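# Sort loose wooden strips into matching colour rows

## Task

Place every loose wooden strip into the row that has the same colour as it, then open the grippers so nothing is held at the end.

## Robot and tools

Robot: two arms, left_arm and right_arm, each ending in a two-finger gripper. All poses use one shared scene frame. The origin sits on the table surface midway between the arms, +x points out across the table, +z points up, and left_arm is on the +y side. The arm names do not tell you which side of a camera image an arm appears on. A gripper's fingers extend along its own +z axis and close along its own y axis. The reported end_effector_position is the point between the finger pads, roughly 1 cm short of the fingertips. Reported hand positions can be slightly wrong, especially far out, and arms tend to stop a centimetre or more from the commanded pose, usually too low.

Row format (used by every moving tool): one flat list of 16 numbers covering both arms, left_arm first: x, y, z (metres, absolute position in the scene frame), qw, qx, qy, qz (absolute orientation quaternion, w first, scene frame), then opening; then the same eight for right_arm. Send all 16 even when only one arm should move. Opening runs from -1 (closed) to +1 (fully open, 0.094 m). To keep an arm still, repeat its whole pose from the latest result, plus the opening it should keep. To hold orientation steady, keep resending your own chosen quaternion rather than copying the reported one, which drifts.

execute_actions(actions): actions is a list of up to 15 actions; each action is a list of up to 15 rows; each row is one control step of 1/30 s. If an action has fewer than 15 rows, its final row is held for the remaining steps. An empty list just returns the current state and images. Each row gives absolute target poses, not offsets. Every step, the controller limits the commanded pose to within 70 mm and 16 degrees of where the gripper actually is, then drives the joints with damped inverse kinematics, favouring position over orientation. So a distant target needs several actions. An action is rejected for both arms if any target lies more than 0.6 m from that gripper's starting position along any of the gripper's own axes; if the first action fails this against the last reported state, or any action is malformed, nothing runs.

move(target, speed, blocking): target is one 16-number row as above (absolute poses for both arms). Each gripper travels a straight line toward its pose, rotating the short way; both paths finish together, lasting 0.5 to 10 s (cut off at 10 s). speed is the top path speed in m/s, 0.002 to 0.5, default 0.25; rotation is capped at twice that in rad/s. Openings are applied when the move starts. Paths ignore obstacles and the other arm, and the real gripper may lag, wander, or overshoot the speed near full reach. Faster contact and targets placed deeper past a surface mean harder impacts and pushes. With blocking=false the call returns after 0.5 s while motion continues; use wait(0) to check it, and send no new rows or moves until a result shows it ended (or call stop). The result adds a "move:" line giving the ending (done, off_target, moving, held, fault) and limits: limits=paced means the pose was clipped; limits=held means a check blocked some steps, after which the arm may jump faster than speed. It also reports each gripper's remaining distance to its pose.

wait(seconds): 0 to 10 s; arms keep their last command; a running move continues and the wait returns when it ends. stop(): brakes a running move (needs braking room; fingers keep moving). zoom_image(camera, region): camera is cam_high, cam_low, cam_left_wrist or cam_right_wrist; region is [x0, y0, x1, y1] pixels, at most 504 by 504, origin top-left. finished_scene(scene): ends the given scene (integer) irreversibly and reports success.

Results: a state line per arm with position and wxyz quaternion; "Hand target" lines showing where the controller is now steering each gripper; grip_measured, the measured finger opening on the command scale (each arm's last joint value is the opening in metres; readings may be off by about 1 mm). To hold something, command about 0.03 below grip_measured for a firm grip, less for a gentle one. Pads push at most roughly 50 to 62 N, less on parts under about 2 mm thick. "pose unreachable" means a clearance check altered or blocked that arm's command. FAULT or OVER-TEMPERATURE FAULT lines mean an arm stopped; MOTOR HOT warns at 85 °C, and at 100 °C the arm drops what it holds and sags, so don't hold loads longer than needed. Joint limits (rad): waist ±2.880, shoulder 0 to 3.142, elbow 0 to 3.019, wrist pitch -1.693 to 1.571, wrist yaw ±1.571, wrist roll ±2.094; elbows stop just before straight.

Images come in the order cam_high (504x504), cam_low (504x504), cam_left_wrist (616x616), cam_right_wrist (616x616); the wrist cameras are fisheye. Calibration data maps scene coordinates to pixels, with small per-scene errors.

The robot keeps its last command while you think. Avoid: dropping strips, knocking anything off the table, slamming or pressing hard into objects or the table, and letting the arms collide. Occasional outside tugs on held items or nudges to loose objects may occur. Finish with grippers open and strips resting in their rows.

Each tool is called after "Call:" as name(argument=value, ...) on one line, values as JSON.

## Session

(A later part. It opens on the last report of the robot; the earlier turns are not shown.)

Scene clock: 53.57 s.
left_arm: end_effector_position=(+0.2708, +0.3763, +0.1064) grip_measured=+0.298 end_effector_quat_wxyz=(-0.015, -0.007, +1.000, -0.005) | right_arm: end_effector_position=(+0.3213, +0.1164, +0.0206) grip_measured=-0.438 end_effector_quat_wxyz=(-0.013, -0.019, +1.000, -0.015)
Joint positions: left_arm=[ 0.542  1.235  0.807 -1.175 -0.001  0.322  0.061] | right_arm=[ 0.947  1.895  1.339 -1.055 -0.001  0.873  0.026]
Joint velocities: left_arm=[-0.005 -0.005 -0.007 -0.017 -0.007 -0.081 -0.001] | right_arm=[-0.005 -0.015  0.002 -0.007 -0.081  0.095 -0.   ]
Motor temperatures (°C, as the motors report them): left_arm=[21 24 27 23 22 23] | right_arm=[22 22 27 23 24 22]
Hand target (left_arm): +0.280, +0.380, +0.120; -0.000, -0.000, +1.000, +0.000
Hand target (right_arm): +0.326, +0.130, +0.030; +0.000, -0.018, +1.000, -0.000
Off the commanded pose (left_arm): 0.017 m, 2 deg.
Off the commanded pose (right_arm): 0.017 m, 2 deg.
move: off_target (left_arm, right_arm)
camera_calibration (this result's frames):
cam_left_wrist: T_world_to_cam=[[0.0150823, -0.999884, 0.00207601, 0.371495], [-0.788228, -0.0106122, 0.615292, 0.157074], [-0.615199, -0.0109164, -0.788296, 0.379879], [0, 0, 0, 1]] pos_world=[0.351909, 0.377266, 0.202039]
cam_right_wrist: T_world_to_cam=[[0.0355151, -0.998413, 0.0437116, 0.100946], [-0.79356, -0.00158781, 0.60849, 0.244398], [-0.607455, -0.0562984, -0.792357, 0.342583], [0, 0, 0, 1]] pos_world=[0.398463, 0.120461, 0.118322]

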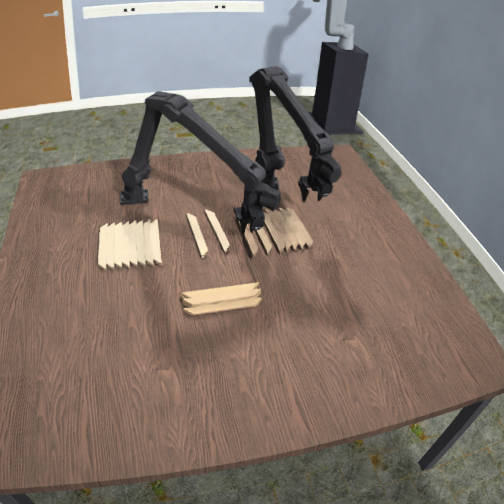

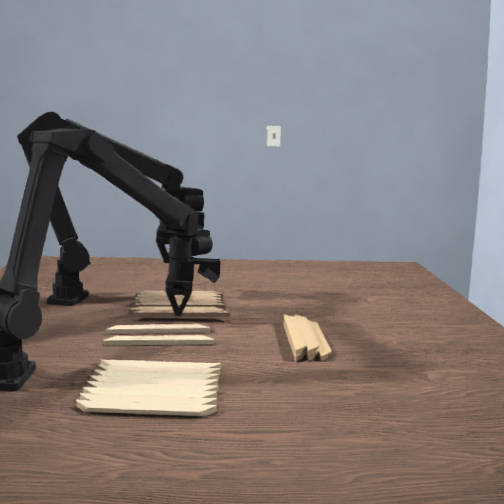

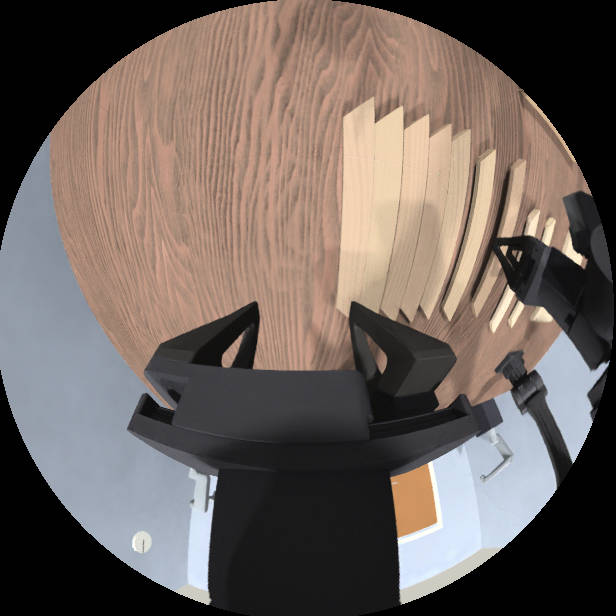

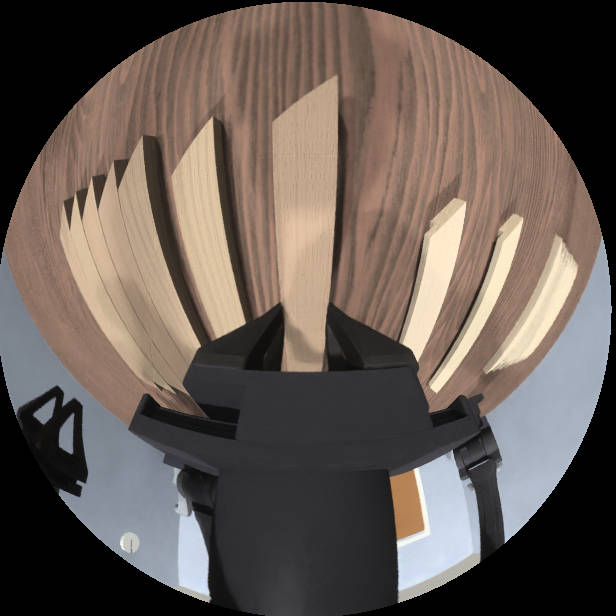

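Call:
execute_actions(actions=[[[0.28,0.38,0.12,0,0,1,0,0.3,0.318,0.13,0.025,0,-0.018,1,0,-0.5]],[[0.28,0.38,0.12,0,0,1,0,0.3,0.318,0.13,0.019,0,-0.018,1,0,-0.5]],[[0.28,0.38,0.12,0,0,1,0,0.3,0.318,0.13,0.019,0,-0.018,1,0,-0.2]],[[0.28,0.38,0.12,0,0,1,0,0.3,0.318,0.13,0.065,0,-0.018,1,0,-0.2]],[[0.28,0.38,0.12,0,0,1,0,0.3,0.318,0.18,0.055,0,-0.018,1,0,-0.2]]])

Scene clock: 61.67 s.
left_arm: end_effector_position=(+0.2708, +0.3763, +0.1064) grip_measured=+0.298 end_effector_quat_wxyz=(-0.015, -0.006, +1.000, -0.005) | right_arm: end_effector_position=(+0.3069, +0.1685, +0.0382) grip_measured=-0.202 end_effector_quat_wxyz=(-0.010, -0.026, +1.000, -0.014)
Joint positions: left_arm=[ 0.542  1.235  0.807 -1.175 -0.001  0.323  0.061] | right_arm=[ 1.025  1.946  1.472 -1.132 -0.     0.937  0.038]
Joint velocities: left_arm=[-0.005 -0.005  0.002 -0.002  0.022 -0.037 -0.001] | right_arm=[ 0.005 -0.015 -0.007  0.007 -0.051  0.081 -0.001]
Motor temperatures (°C, as the motors report them): left_arm=[21 24 28 23 22 23] | right_arm=[22 22 27 23 24 22]
Hand target (left_arm): +0.280, +0.380, +0.120; -0.000, +0.000, +1.000, +0.000
Hand target (right_arm): +0.318, +0.179, +0.055; +0.001, -0.018, +1.000, -0.000
Off the commanded pose (left_arm): 0.017 m, 2 deg.
Off the commanded pose (right_arm): 0.023 m, 2 deg.
camera_calibration (this result's frames):
cam_left_wrist: T_world_to_cam=[[0.0139386, -0.999901, 0.00211114, 0.371807], [-0.788246, -0.00968902, 0.615284, 0.156733], [-0.615203, -0.0102403, -0.788302, 0.379626], [0, 0, 0, 1]] pos_world=[0.351909, 0.377176, 0.20204]
cam_right_wrist: T_world_to_cam=[[0.0494272, -0.997938, 0.0409396, 0.148432], [-0.796816, -0.0146854, 0.604043, 0.225727], [-0.602197, -0.0624775, -0.795899, 0.350246], [0, 0, 0, 1]] pos_world=[0.383444, 0.173324, 0.136335]

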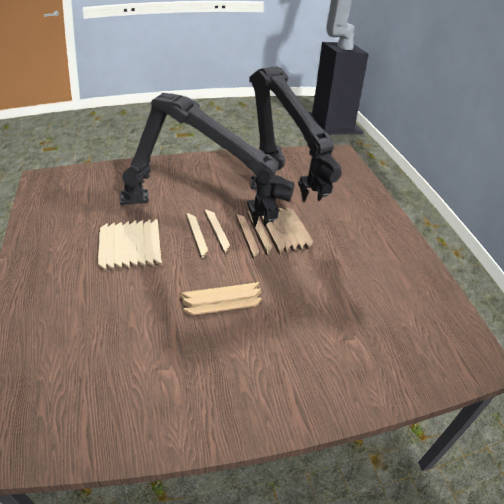

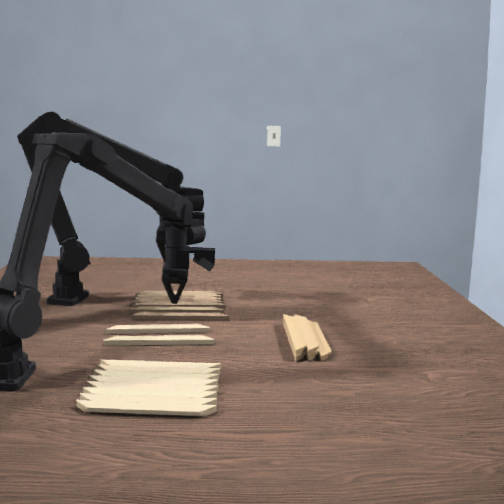

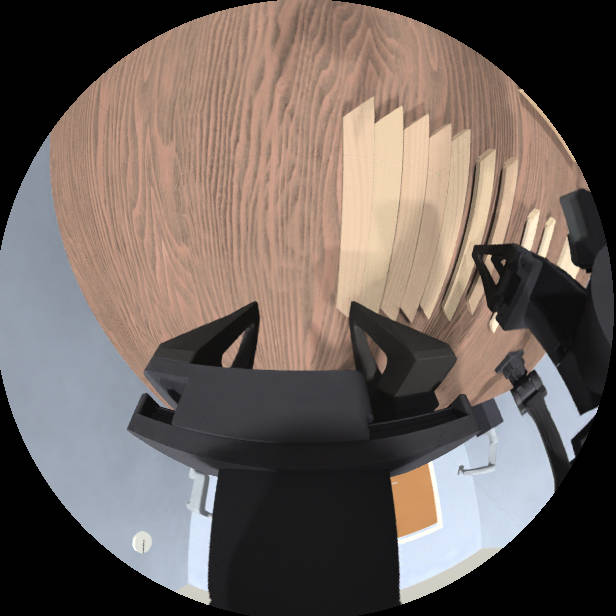

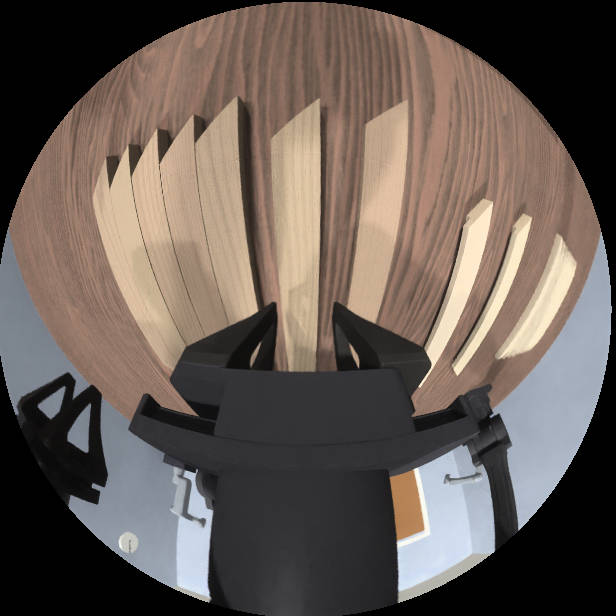

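Call:
move(target=[0.28,0.38,0.12,0,0,1,0,0.3,0.335,0.09,0.06,0,-0.719,0.695,0,1], speed=0.5)

Call:
execute_actions(actions=[[[0.28,0.38,0.12,0,0,1,0,0.3,0.335,0.09,0.022,0,-0.719,0.695,0,1]],[[0.28,0.38,0.12,0,0,1,0,0.3,0.334,0.115,0.026,0,-0.719,0.695,0,1]],[[0.28,0.38,0.12,0,0,1,0,0.3,0.332,0.135,0.027,0,-0.719,0.695,0,1]],[[0.28,0.38,0.12,0,0,1,0,0.3,0.33,0.155,0.028,0,-0.719,0.695,0,1]]])

Scene clock: 68.40 s.
left_arm: end_effector_position=(+0.2708, +0.3763, +0.1064) grip_measured=+0.298 end_effector_quat_wxyz=(-0.015, -0.006, +1.000, -0.005) | right_arm: end_effector_position=(+0.3283, +0.0898, +0.0519) grip_measured=+1.000 end_effector_quat_wxyz=(+0.015, +0.718, -0.696, +0.002)
Joint positions: left_arm=[ 0.542  1.235  0.807 -1.175 -0.001  0.323  0.061] | right_arm=[ 0.904  1.812  1.308 -1.098  0.002 -0.735  0.094]
Joint velocities: left_arm=[-0.015 -0.005  0.007  0.002  0.051 -0.066 -0.003] | right_arm=[-0.005  0.005  0.007 -0.017 -0.051 -0.081  0.   ]
Motor temperatures (°C, as the motors report them): left_arm=[21 24 28 23 22 23] | right_arm=[22 23 28 23 24 22]
Hand target (left_arm): +0.280, +0.380, +0.120; -0.000, +0.000, +1.000, +0.000
Hand target (right_arm): +0.335, +0.090, +0.060; -0.000, +0.719, -0.695, -0.000
Off the commanded pose (left_arm): 0.017 m, 2 deg.
Off the commanded pose (right_arm): 0.010 m, 2 deg.
move: off_target (left_arm)
camera_calibration (this result's frames):
cam_left_wrist: T_world_to_cam=[[0.0139386, -0.999901, 0.00211114, 0.371807], [-0.788246, -0.00968902, 0.615284, 0.156733], [-0.615203, -0.0102403, -0.788302, 0.379626], [0, 0, 0, 1]] pos_world=[0.351909, 0.377176, 0.20204]
cam_right_wrist: T_world_to_cam=[[0.999563, 0.0289543, -0.00589583, -0.33341], [0.0265783, -0.793823, 0.607568, 0.0328704], [0.0129114, -0.607459, -0.794246, 0.21609], [0, 0, 0, 1]] pos_world=[0.3296, 0.167013, 0.149692]

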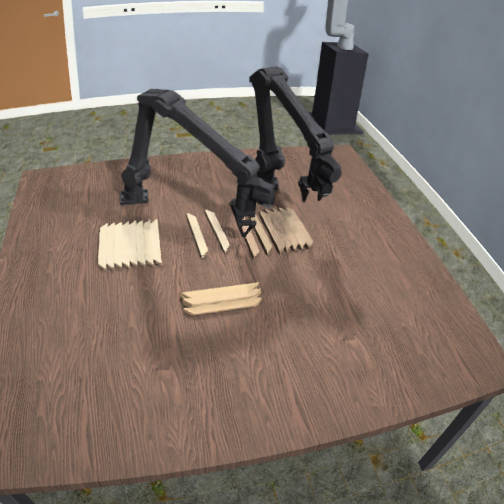

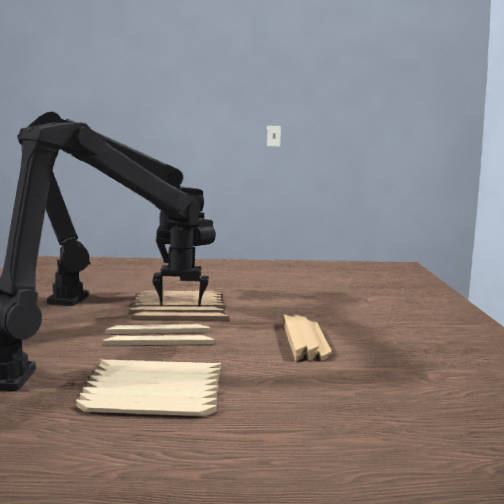

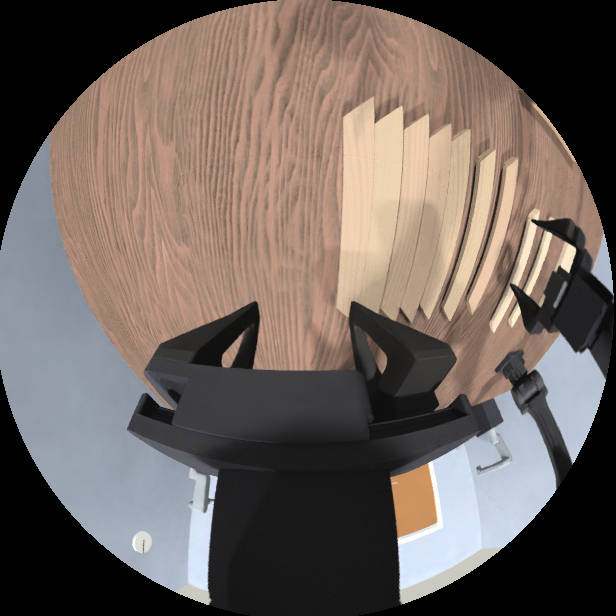

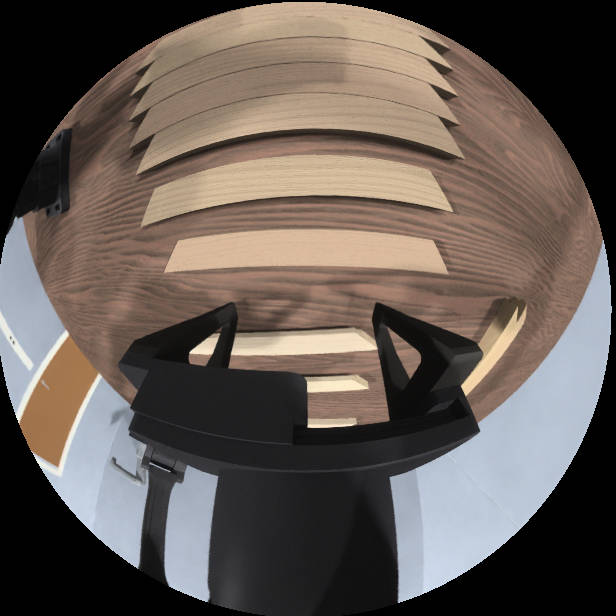

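Scene clock: 70.40 s.
left_arm: end_effector_position=(+0.2708, +0.3763, +0.1064) grip_measured=+0.298 end_effector_quat_wxyz=(-0.015, -0.006, +1.000, -0.005) | right_arm: end_effector_position=(+0.3228, +0.1368, +0.0150) grip_measured=+1.000 end_effector_quat_wxyz=(+0.016, +0.720, -0.694, +0.003)
Joint positions: left_arm=[ 0.542  1.235  0.807 -1.175 -0.001  0.323  0.061] | right_arm=[ 0.968  1.936  1.387 -1.054  0.002 -0.674  0.094]
Joint velocities: left_arm=[ 0.005  0.005 -0.017  0.017  0.022 -0.051  0.   ] | right_arm=[ 0.005 -0.015 -0.007 -0.012 -0.11   0.022  0.   ]
Motor temperatures (°C, as the motors report them): left_arm=[21 24 29 23 22 23] | right_arm=[22 23 28 23 24 22]
Hand target (left_arm): +0.280, +0.380, +0.120; -0.000, +0.000, +1.000, +0.000
Hand target (right_arm): +0.330, +0.155, +0.028; -0.000, +0.719, -0.695, +0.000
Off the commanded pose (left_arm): 0.017 m, 2 deg.
Off the commanded pose (right_arm): 0.023 m, 2 deg.
camera_calibration (this result's frames):
cam_left_wrist: T_world_to_cam=[[0.0139386, -0.999901, 0.00211114, 0.371807], [-0.788246, -0.00968902, 0.615284, 0.156733], [-0.615203, -0.0102403, -0.788302, 0.379626], [0, 0, 0, 1]] pos_world=[0.351909, 0.377176, 0.20204]
cam_right_wrist: T_world_to_cam=[[0.999462, 0.0324052, -0.00509384, -0.329982], [0.0288002, -0.792515, 0.609172, 0.0917683], [0.0157034, -0.608991, -0.793022, 0.21465], [0, 0, 0, 1]] pos_world=[0.323791, 0.214141, 0.112639]

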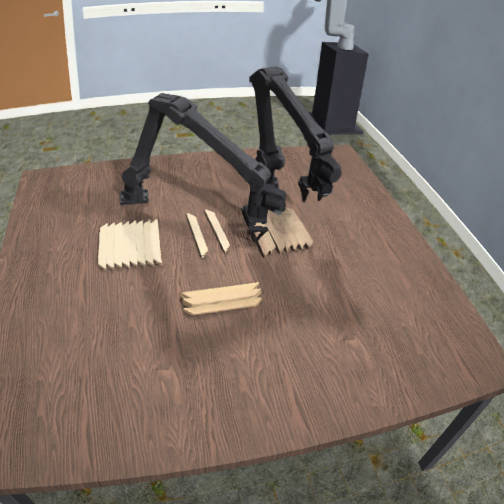

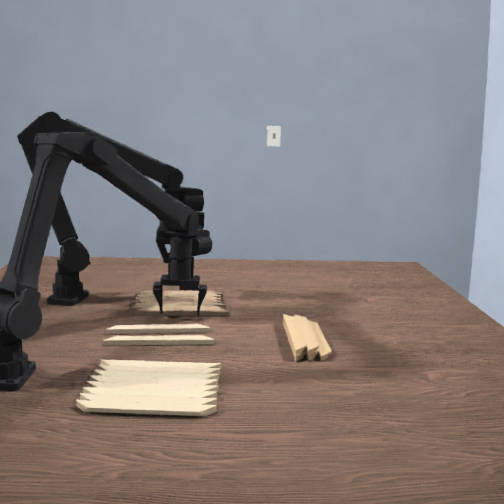

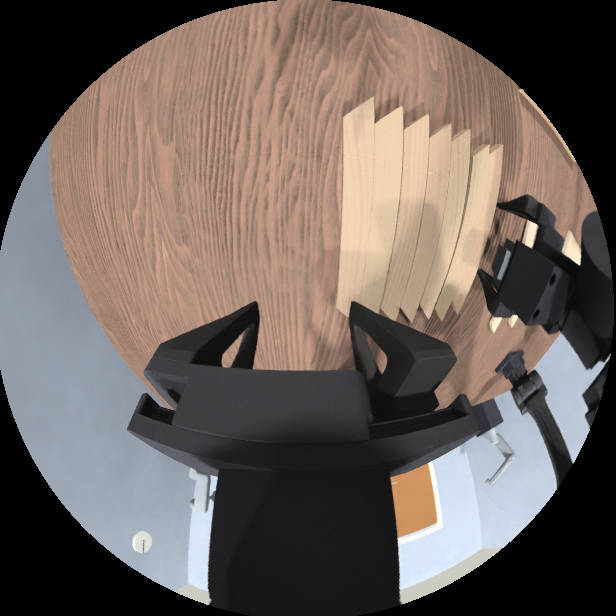

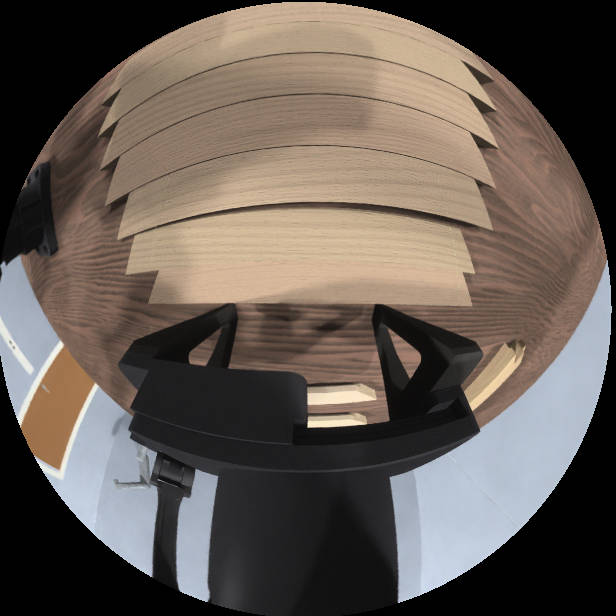

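Call:
execute_actions(actions=[[[0.28,0.38,0.12,0,0,1,0,0.3,0.332,0.160,0.028,0,-0.719,0.695,0,1]],[[0.28,0.38,0.12,0,0,1,0,0.3,0.332,0.12,0.06,0,-0.719,0.695,0,1]]])

Call:
move(target=[0.345,-0.08,0.05,0,-0.04,1,0,0.3,0.22,-0.5,0.2,0,-0.3,0.954,0,1], speed=0.4)

Scene clock: 79.30 s.
left_arm: end_effector_position=(+0.2708, +0.3763, +0.1064) grip_measured=+0.298 end_effector_quat_wxyz=(-0.015, -0.006, +1.000, -0.005) | right_arm: end_effector_position=(+0.3281, +0.1199, +0.0566) grip_measured=+1.000 end_effector_quat_wxyz=(-0.000, +0.717, -0.697, +0.001)
Joint positions: left_arm=[ 0.542  1.235  0.807 -1.175 -0.001  0.323  0.061] | right_arm=[ 0.941  1.842  1.366 -1.096  0.002 -0.695  0.094]
Joint velocities: left_arm=[-0.005 -0.005  0.017  0.002 -0.007 -0.051 -0.001] | right_arm=[-0.015  0.005  0.002 -0.007  0.007 -0.007  0.   ]
Motor temperatures (°C, as the motors report them): left_arm=[21 24 29 23 22 23] | right_arm=[22 23 28 23 24 22]
Hand target (left_arm): +0.280, +0.380, +0.120; -0.000, +0.000, +1.000, +0.000
Hand target (right_arm): +0.333, +0.120, +0.060; -0.000, +0.719, -0.695, +0.000
Off the commanded pose (left_arm): 0.017 m, 2 deg.
Off the commanded pose (right_arm): 0.005 m, 0 deg.
camera_calibration (this result's frames):
cam_left_wrist: T_world_to_cam=[[0.0139386, -0.999901, 0.00211114, 0.371807], [-0.788246, -0.00968902, 0.615284, 0.156733], [-0.615203, -0.0102403, -0.788302, 0.379626], [0, 0, 0, 1]] pos_world=[0.351909, 0.377176, 0.20204]
cam_right_wrist: T_world_to_cam=[[0.999548, 0.0261802, 0.0147932, -0.334893], [0.0124455, -0.808007, 0.589042, 0.0612298], [0.0273742, -0.588591, -0.807967, 0.231841], [0, 0, 0, 1]] pos_world=[0.327633, 0.194701, 0.156207]

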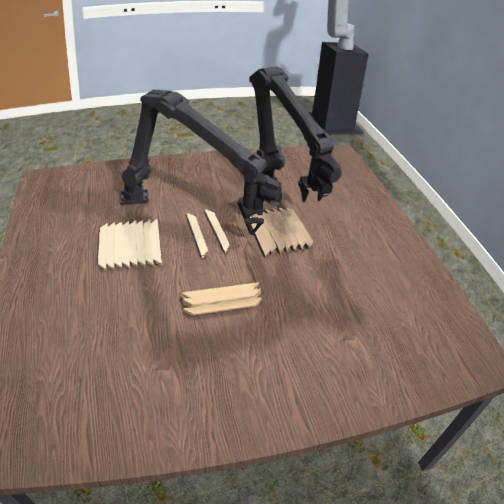

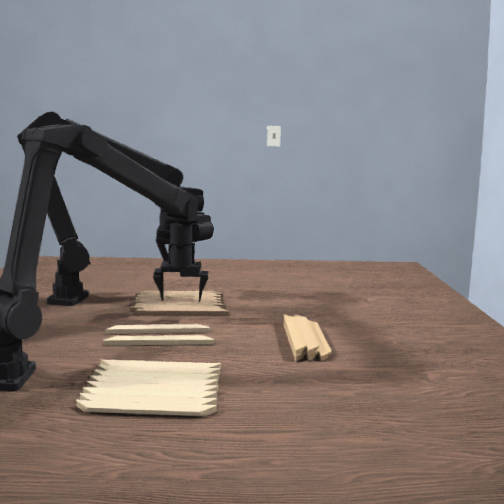

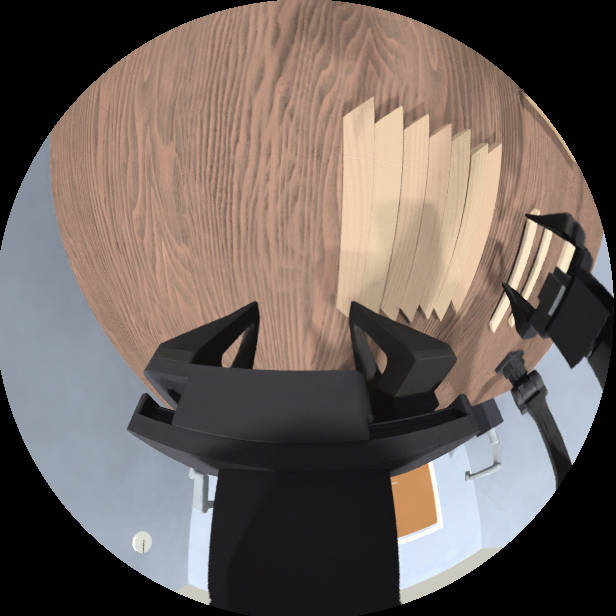

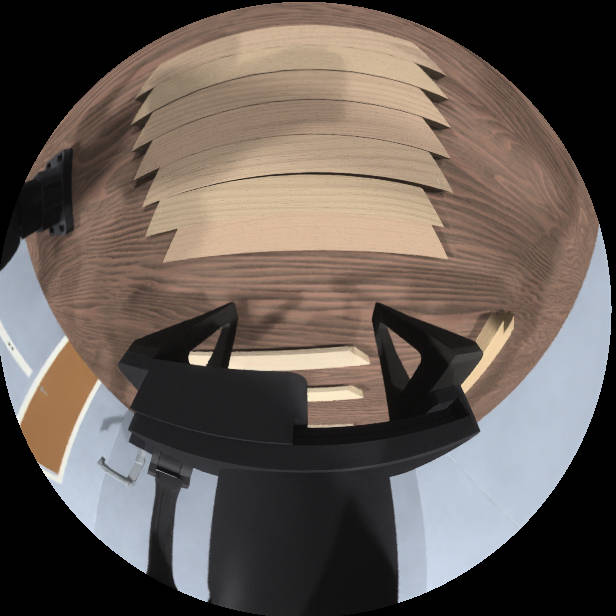

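action 0: the call puts the target (right_arm/x, right_arm/y, right_arm/z) 0.617 m from right_arm's end_effector_position in the last result along the gripper's own x axis as it stood there; a target may be at most 0.6 m away along each of those axes, so nothing of the call was run and nothing moved. Command a nearer target, and go on from there in a later call.

Call:
move(target=[0.345,-0.08,0.055,0,-0.04,1,0,0.3,0.22,-0.47,0.2,0,-0.3,0.954,0,1], speed=0.4)

Call:
execute_actions(actions=[[[0.345,-0.08,0.028,0,-0.04,1,0,0.3,0.2,-0.51,0.2,0,-0.2,0.98,0,1]]])

Scene clock: 84.50 s.
left_arm: end_effector_position=(+0.3310, -0.0707, +0.0554) grip_measured=+0.298 end_effector_quat_wxyz=(-0.008, -0.029, +1.000, +0.001) | right_arm: end_effector_position=(+0.2141, -0.4619, +0.1833) grip_measured=+1.000 end_effector_quat_wxyz=(-0.008, -0.293, +0.956, +0.017)
Joint positions: left_arm=[-0.58   1.762  1.247 -1.069  0.01  -0.845  0.061] | right_arm=[-0.631  1.081  0.903 -1.431 -0.006 -1.261  0.094]
Joint velocities: left_arm=[-0.005 -0.005  0.002  0.002 -0.037 -0.037  0.001] | right_arm=[-0.015 -0.024  0.002 -0.007 -0.007 -0.051  0.   ]
Motor temperatures (°C, as the motors report them): left_arm=[21 24 29 23 22 23] | right_arm=[22 23 28 23 24 22]
Hand target (left_arm): +0.342, -0.077, +0.056; -0.006, -0.040, +0.999, +0.001
Hand target (right_arm): +0.224, -0.468, +0.201; +0.003, -0.300, +0.954, +0.004
Off the commanded pose (left_arm): 0.017 m, 2 deg.
Off the commanded pose (right_arm): 0.020 m, 2 deg.
move: off_target (left_arm, right_arm)
camera_calibration (this result's frames):
cam_left_wrist: T_world_to_cam=[[0.0593193, -0.99819, -0.00989804, -0.0901922], [-0.795584, -0.0532633, 0.603497, 0.231227], [-0.602932, -0.0279243, -0.797304, 0.366974], [0, 0, 0, 1]] pos_world=[0.410571, -0.0674656, 0.152152]
cam_right_wrist: T_world_to_cam=[[0.556588, -0.830416, -0.024903, -0.501073], [-0.660699, -0.460609, 0.592719, -0.178114], [-0.503674, -0.313447, -0.805024, 0.23512], [0, 0, 0, 1]] pos_world=[0.279635, -0.424442, 0.28237]

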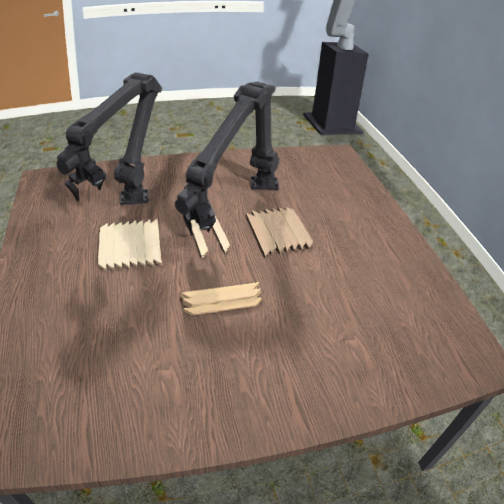

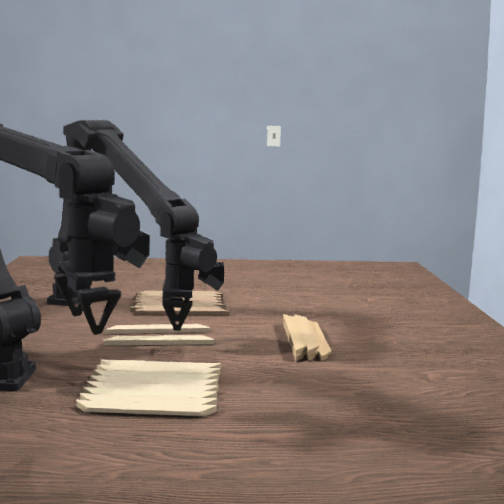

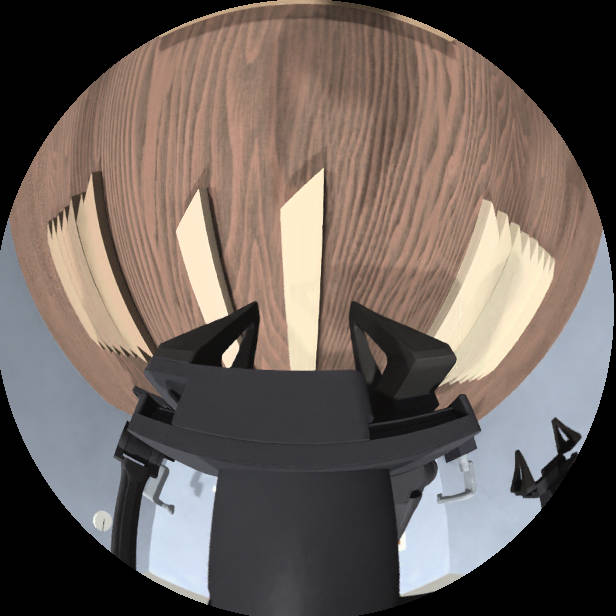

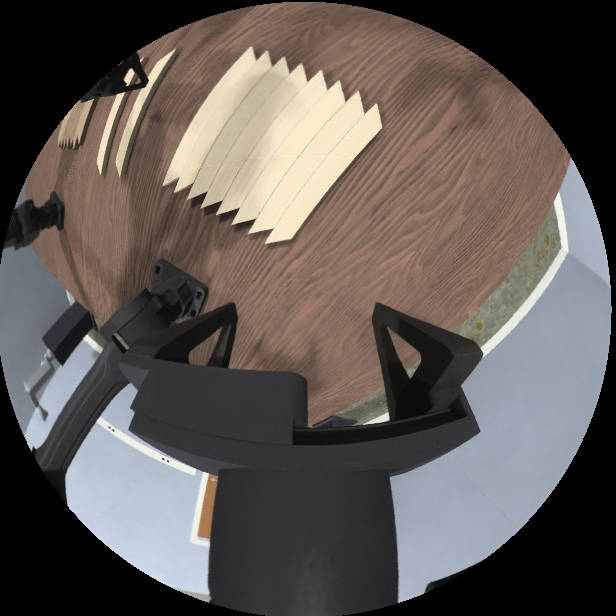

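Scene clock: 85.00 s.
left_arm: end_effector_position=(+0.3390, -0.0770, +0.0354) grip_measured=+0.298 end_effector_quat_wxyz=(-0.000, -0.031, +1.000, -0.001) | right_arm: end_effector_position=(+0.1847, -0.4975, +0.1789) grip_measured=+1.000 end_effector_quat_wxyz=(-0.015, -0.200, +0.979, +0.025)
Joint positions: left_arm=[-0.58   1.804  1.247 -1.013  0.002 -0.849  0.061] | right_arm=[-0.797  1.106  0.908 -1.431  0.001 -1.236  0.094]
Joint velocities: left_arm=[-0.005 -0.015 -0.007 -0.007 -0.051  0.051 -0.   ] | right_arm=[-0.005 -0.034 -0.012  0.002  0.022  0.007  0.   ]
Motor temperatures (°C, as the motors report them): left_arm=[21 24 29 23 22 23] | right_arm=[22 23 28 23 24 22]
Hand target (left_arm): +0.345, -0.080, +0.028; -0.000, -0.040, +0.999, +0.000
Hand target (right_arm): +0.200, -0.509, +0.200; +0.001, -0.200, +0.980, +0.000
Off the commanded pose (left_arm): 0.010 m, 1 deg.
Off the commanded pose (right_arm): 0.029 m, 3 deg.
camera_calibration (this result's frames):
cam_left_wrist: T_world_to_cam=[[0.0635719, -0.997966, -0.00467512, -0.0987089], [-0.804385, -0.0540121, 0.591649, 0.252705], [-0.590698, -0.0338516, -0.806182, 0.351472], [0, 0, 0, 1]] pos_world=[0.417161, -0.0729612, 0.133376]
cam_right_wrist: T_world_to_cam=[[0.388755, -0.920421, -0.0411628, -0.525318], [-0.724411, -0.332962, 0.603627, -0.137999], [-0.569296, -0.204844, -0.796204, 0.2702], [0, 0, 0, 1]] pos_world=[0.258076, -0.474114, 0.27681]

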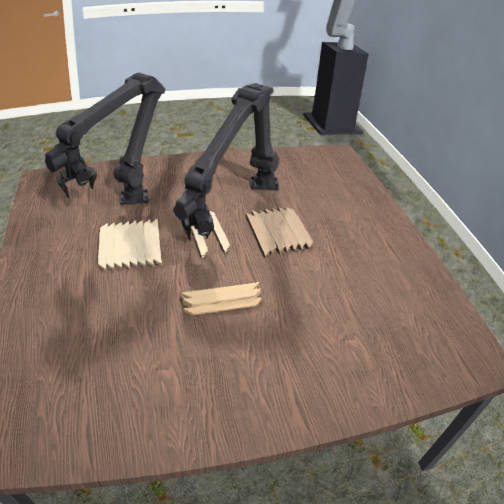

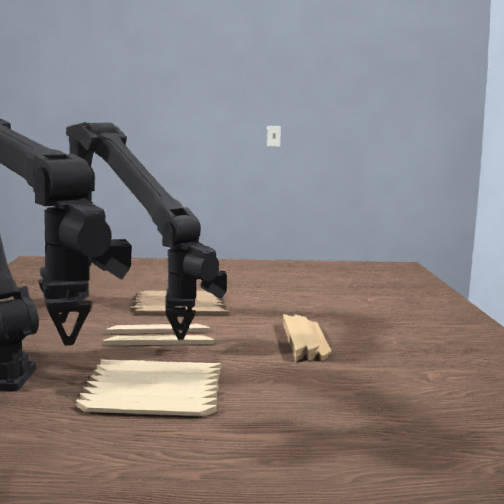

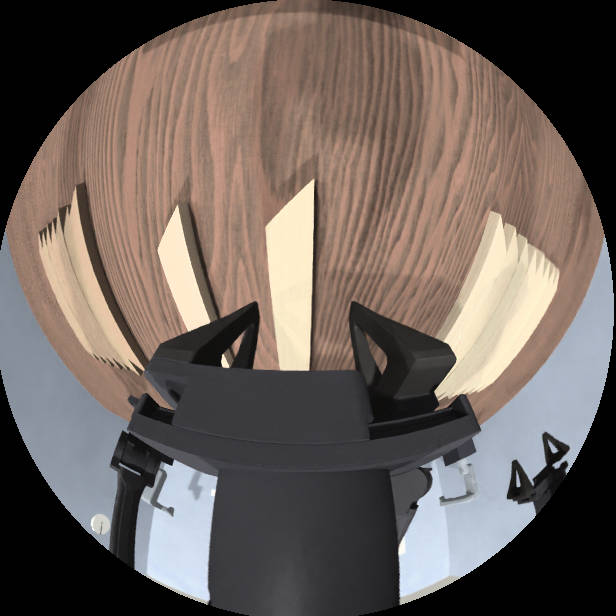

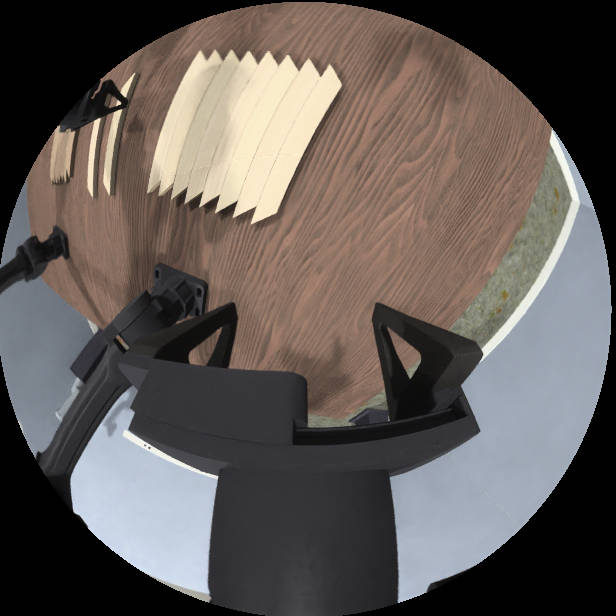

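Call:
execute_actions(actions=[[[0.343,-0.069,0.016,0,-0.04,1,0,0.3,0.2,-0.51,0.2,0,-0.2,0.98,0,1]],[[0.343,-0.069,0.003,0,-0.04,1,0,0.3,0.2,-0.51,0.2,0,-0.2,0.98,0,1]],[[0.343,-0.069,0.003,0,-0.04,1,0,-0.52,0.2,-0.51,0.2,0,-0.2,0.98,0,1]],[[0.343,-0.069,0.003,0,-0.04,1,0,-0.52,0.2,-0.51,0.2,0,-0.2,0.98,0,1]],[[0.343,-0.069,0.04,0,-0.04,1,0,-0.52,0.2,-0.51,0.2,0,-0.2,0.98,0,1]],[[0.343,-0.069,0.075,0,0.06,1,0,-0.52,0.2,-0.51,0.2,0,-0.2,0.98,0,1]]])

Call:
move(target=[0.257,-0.19,0.065,0,1,0.015,0,-0.52,0.2,-0.51,0.2,0,-0.2,0.98,0,1], speed=0.5)

Call:
execute_actions(actions=[[[0.257,-0.19,0.03,0,1,0.015,0,-0.52,0.2,-0.51,0.2,0,-0.2,0.98,0,1]]])

Scene clock: 96.50 s.
left_arm: end_effector_position=(+0.3332, -0.0621, +0.0623) grip_measured=-0.455 end_effector_quat_wxyz=(-0.008, +0.051, +0.999, +0.010) | right_arm: end_effector_position=(+0.1847, -0.4975, +0.1789) grip_measured=+1.000 end_effector_quat_wxyz=(-0.015, -0.200, +0.979, +0.025)
Joint positions: left_arm=[-0.569  1.751  1.251 -1.097 -0.004 -0.673  0.026] | right_arm=[-0.797  1.106  0.908 -1.431  0.001 -1.235  0.094]
Joint velocities: left_arm=[-0.005  0.005 -0.032 -0.027  0.007  0.081  0.   ] | right_arm=[-0.005 -0.005  0.002  0.007  0.037 -0.066  0.   ]
Motor temperatures (°C, as the motors report them): left_arm=[21 25 29 23 22 23] | right_arm=[22 22 29 23 24 22]
Hand target (left_arm): +0.343, -0.069, +0.075; +0.000, +0.060, +0.998, +0.000
Hand target (right_arm): +0.199, -0.509, +0.200; -0.000, -0.200, +0.980, -0.000
Off the commanded pose (left_arm): 0.018 m, 2 deg.
Off the commanded pose (right_arm): 0.029 m, 3 deg.
camera_calibration (this result's frames):
cam_left_wrist: T_world_to_cam=[[-0.100925, -0.994563, -0.0256727, -0.0270291], [-0.793583, 0.0649135, 0.60499, 0.235854], [-0.600034, 0.081432, -0.795819, 0.379773], [0, 0, 0, 1]] pos_world=[0.412319, -0.0731179, 0.158847]
cam_right_wrist: T_world_to_cam=[[0.388053, -0.920718, -0.0411475, -0.525339], [-0.724645, -0.332392, 0.60366, -0.137679], [-0.569478, -0.204435, -0.796179, 0.270432], [0, 0, 0, 1]] pos_world=[0.258097, -0.474167, 0.276807]

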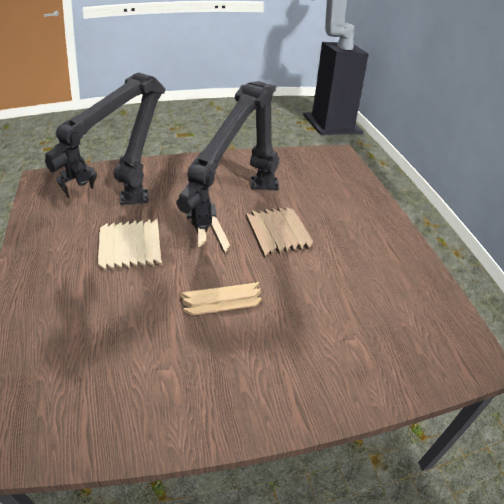

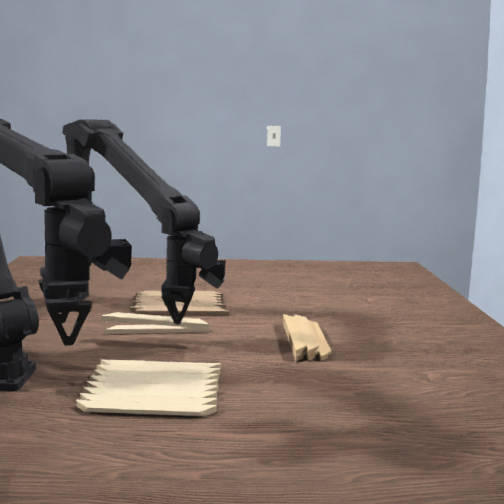

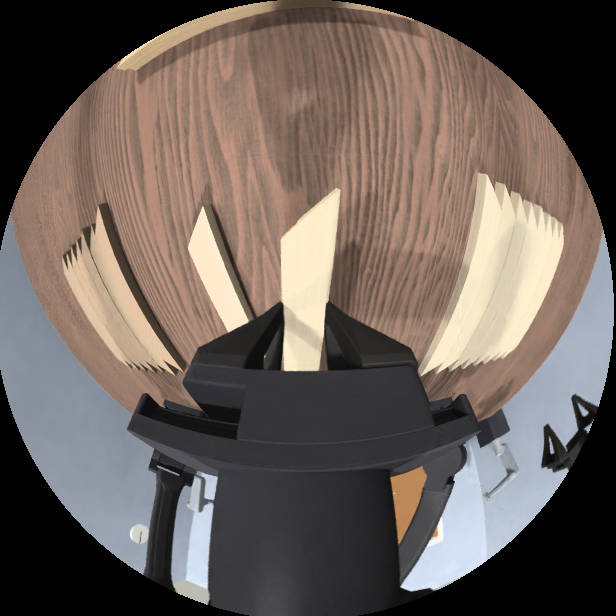

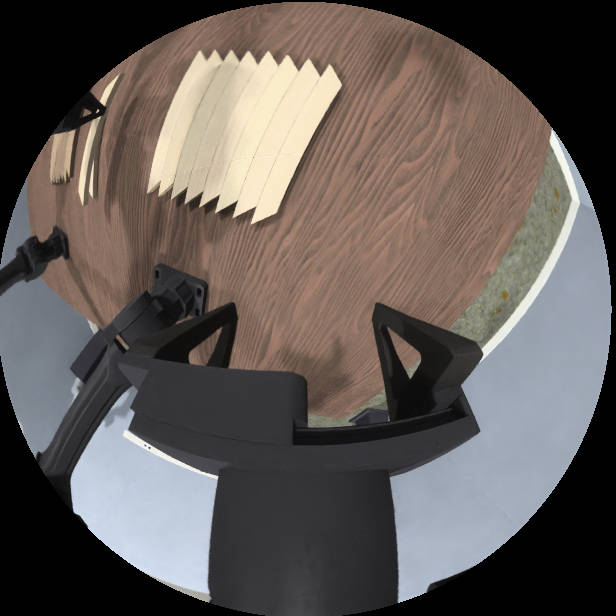

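Scene clock: 100.23 s.
left_arm: end_effector_position=(+0.2515, -0.1751, +0.0659) grip_measured=-0.456 end_effector_quat_wxyz=(-0.003, +1.000, +0.026, -0.001) | right_arm: end_effector_position=(+0.1847, -0.4975, +0.1789) grip_measured=+1.000 end_effector_quat_wxyz=(-0.015, -0.200, +0.979, +0.025)
Joint positions: left_arm=[-0.834  1.826  1.371 -1.122 -0.001  2.049  0.026] | right_arm=[-0.797  1.106  0.908 -1.431  0.001 -1.235  0.094]
Joint velocities: left_arm=[ 0.005 -0.005  0.012 -0.022  0.022  0.095  0.   ] | right_arm=[ 0.005  0.005  0.017 -0.007 -0.022  0.007  0.   ]
Motor temperatures (°C, as the motors report them): left_arm=[21 25 29 23 22 23] | right_arm=[22 22 29 23 24 22]
Hand target (left_arm): +0.257, -0.189, +0.065; -0.001, +1.000, +0.015, -0.001
Hand target (right_arm): +0.199, -0.509, +0.200; -0.000, -0.200, +0.980, -0.000
Off the commanded pose (left_arm): 0.016 m, 1 deg.
Off the commanded pose (right_arm): 0.029 m, 3 deg.
move: off_target (left_arm, right_arm)
camera_calibration (this result's frames):
cam_left_wrist: T_world_to_cam=[[-0.0530604, 0.998591, -0.000195432, 0.187668], [0.80684, 0.0429869, 0.589205, -0.229096], [0.588383, 0.0311057, -0.807984, 0.0359652], [0, 0, 0, 1]] pos_world=[0.17364, -0.178674, 0.16408]
cam_right_wrist: T_world_to_cam=[[0.388053, -0.920718, -0.0411475, -0.525339], [-0.724645, -0.332392, 0.60366, -0.137679], [-0.569478, -0.204435, -0.796179, 0.270432], [0, 0, 0, 1]] pos_world=[0.258097, -0.474167, 0.276807]

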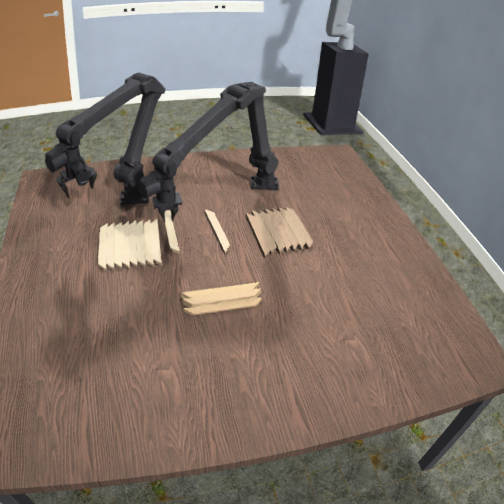

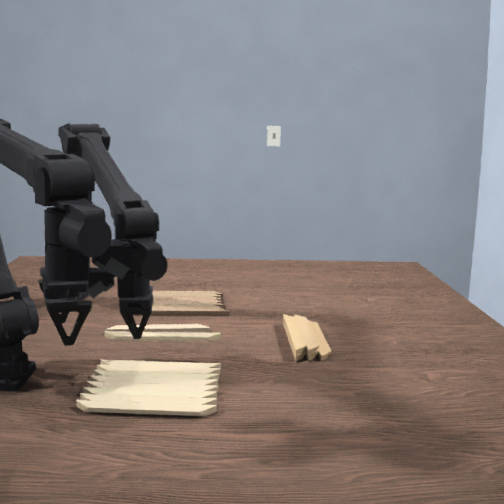

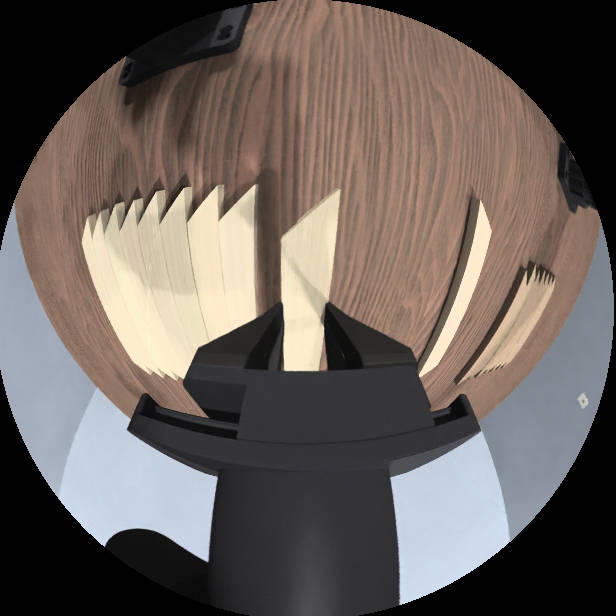

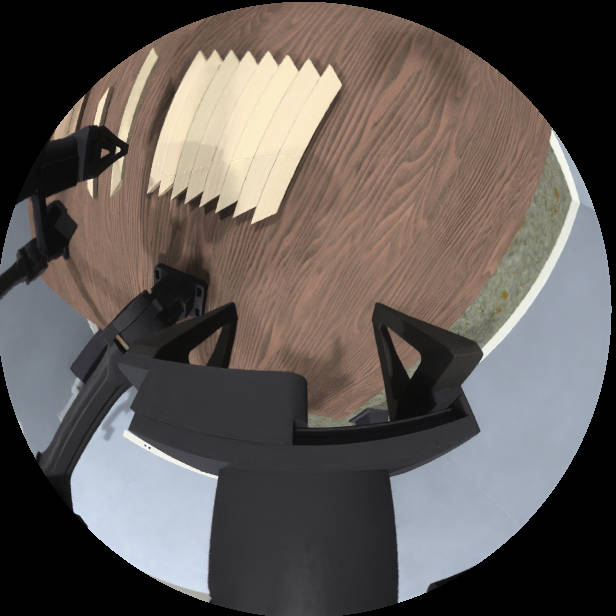

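Scene clock: 100.73 s.
left_arm: end_effector_position=(+0.2571, -0.1846, +0.0371) grip_measured=-0.456 end_effector_quat_wxyz=(+0.000, +1.000, +0.025, +0.001) | right_arm: end_effector_position=(+0.1847, -0.4975, +0.1789) grip_measured=+1.000 end_effector_quat_wxyz=(-0.015, -0.200, +0.979, +0.025)
Joint positions: left_arm=[-0.834  1.882  1.37  -1.058 -0.001  2.051  0.026] | right_arm=[-0.797  1.106  0.908 -1.431  0.001 -1.235  0.094]
Joint velocities: left_arm=[-0.005 -0.005 -0.012 -0.002 -0.007 -0.007 -0.   ] | right_arm=[-0.015 -0.005 -0.017 -0.017 -0.066  0.051  0.   ]
Motor temperatures (°C, as the motors report them): left_arm=[21 25 29 23 22 23] | right_arm=[22 22 30 23 24 22]
Hand target (left_arm): +0.257, -0.190, +0.030; -0.000, +1.000, +0.015, -0.000
Hand target (right_arm): +0.199, -0.509, +0.200; -0.000, -0.200, +0.980, -0.000
Off the commanded pose (left_arm): 0.009 m, 1 deg.
Off the commanded pose (right_arm): 0.029 m, 3 deg.
camera_calibration (this result's frames):
cam_left_wrist: T_world_to_cam=[[-0.0511418, 0.998667, -0.00697128, 0.197293], [0.80465, 0.0453388, 0.592016, -0.215336], [0.591543, 0.0246673, -0.805896, 0.00759965], [0, 0, 0, 1]] pos_world=[0.178864, -0.187455, 0.134982]
cam_right_wrist: T_world_to_cam=[[0.388053, -0.920718, -0.0411475, -0.525339], [-0.724645, -0.332392, 0.60366, -0.137679], [-0.569478, -0.204435, -0.796179, 0.270432], [0, 0, 0, 1]] pos_world=[0.258097, -0.474167, 0.276807]

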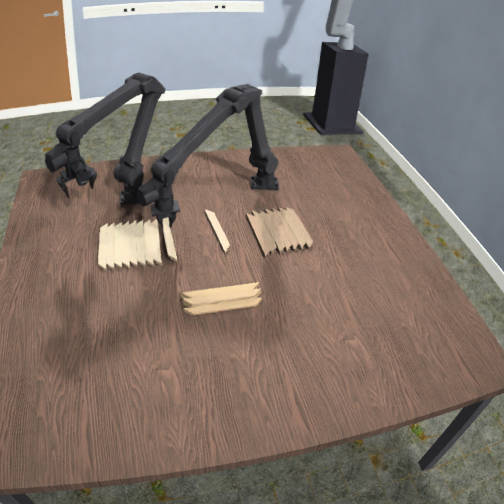

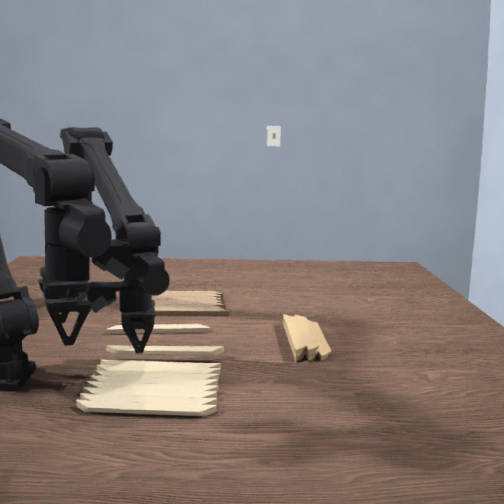

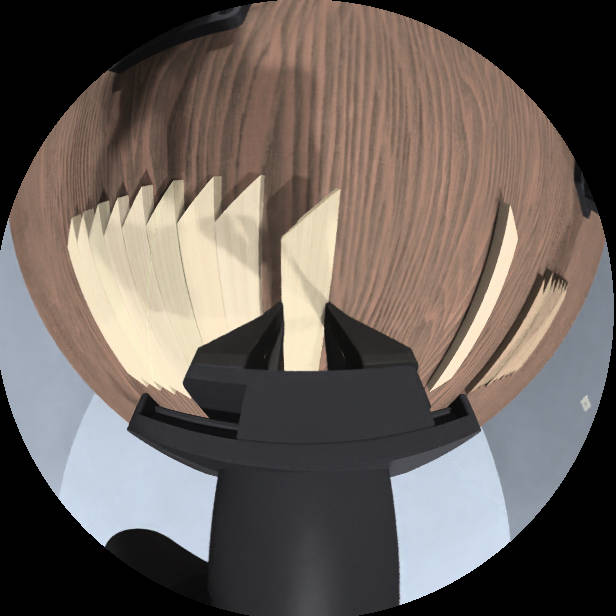

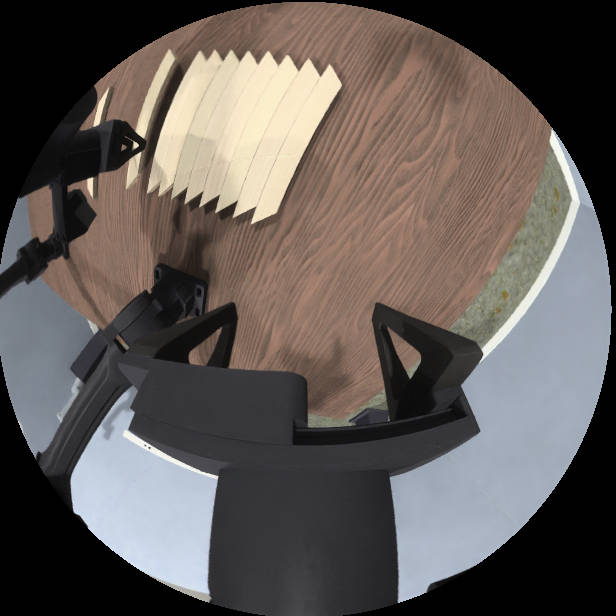

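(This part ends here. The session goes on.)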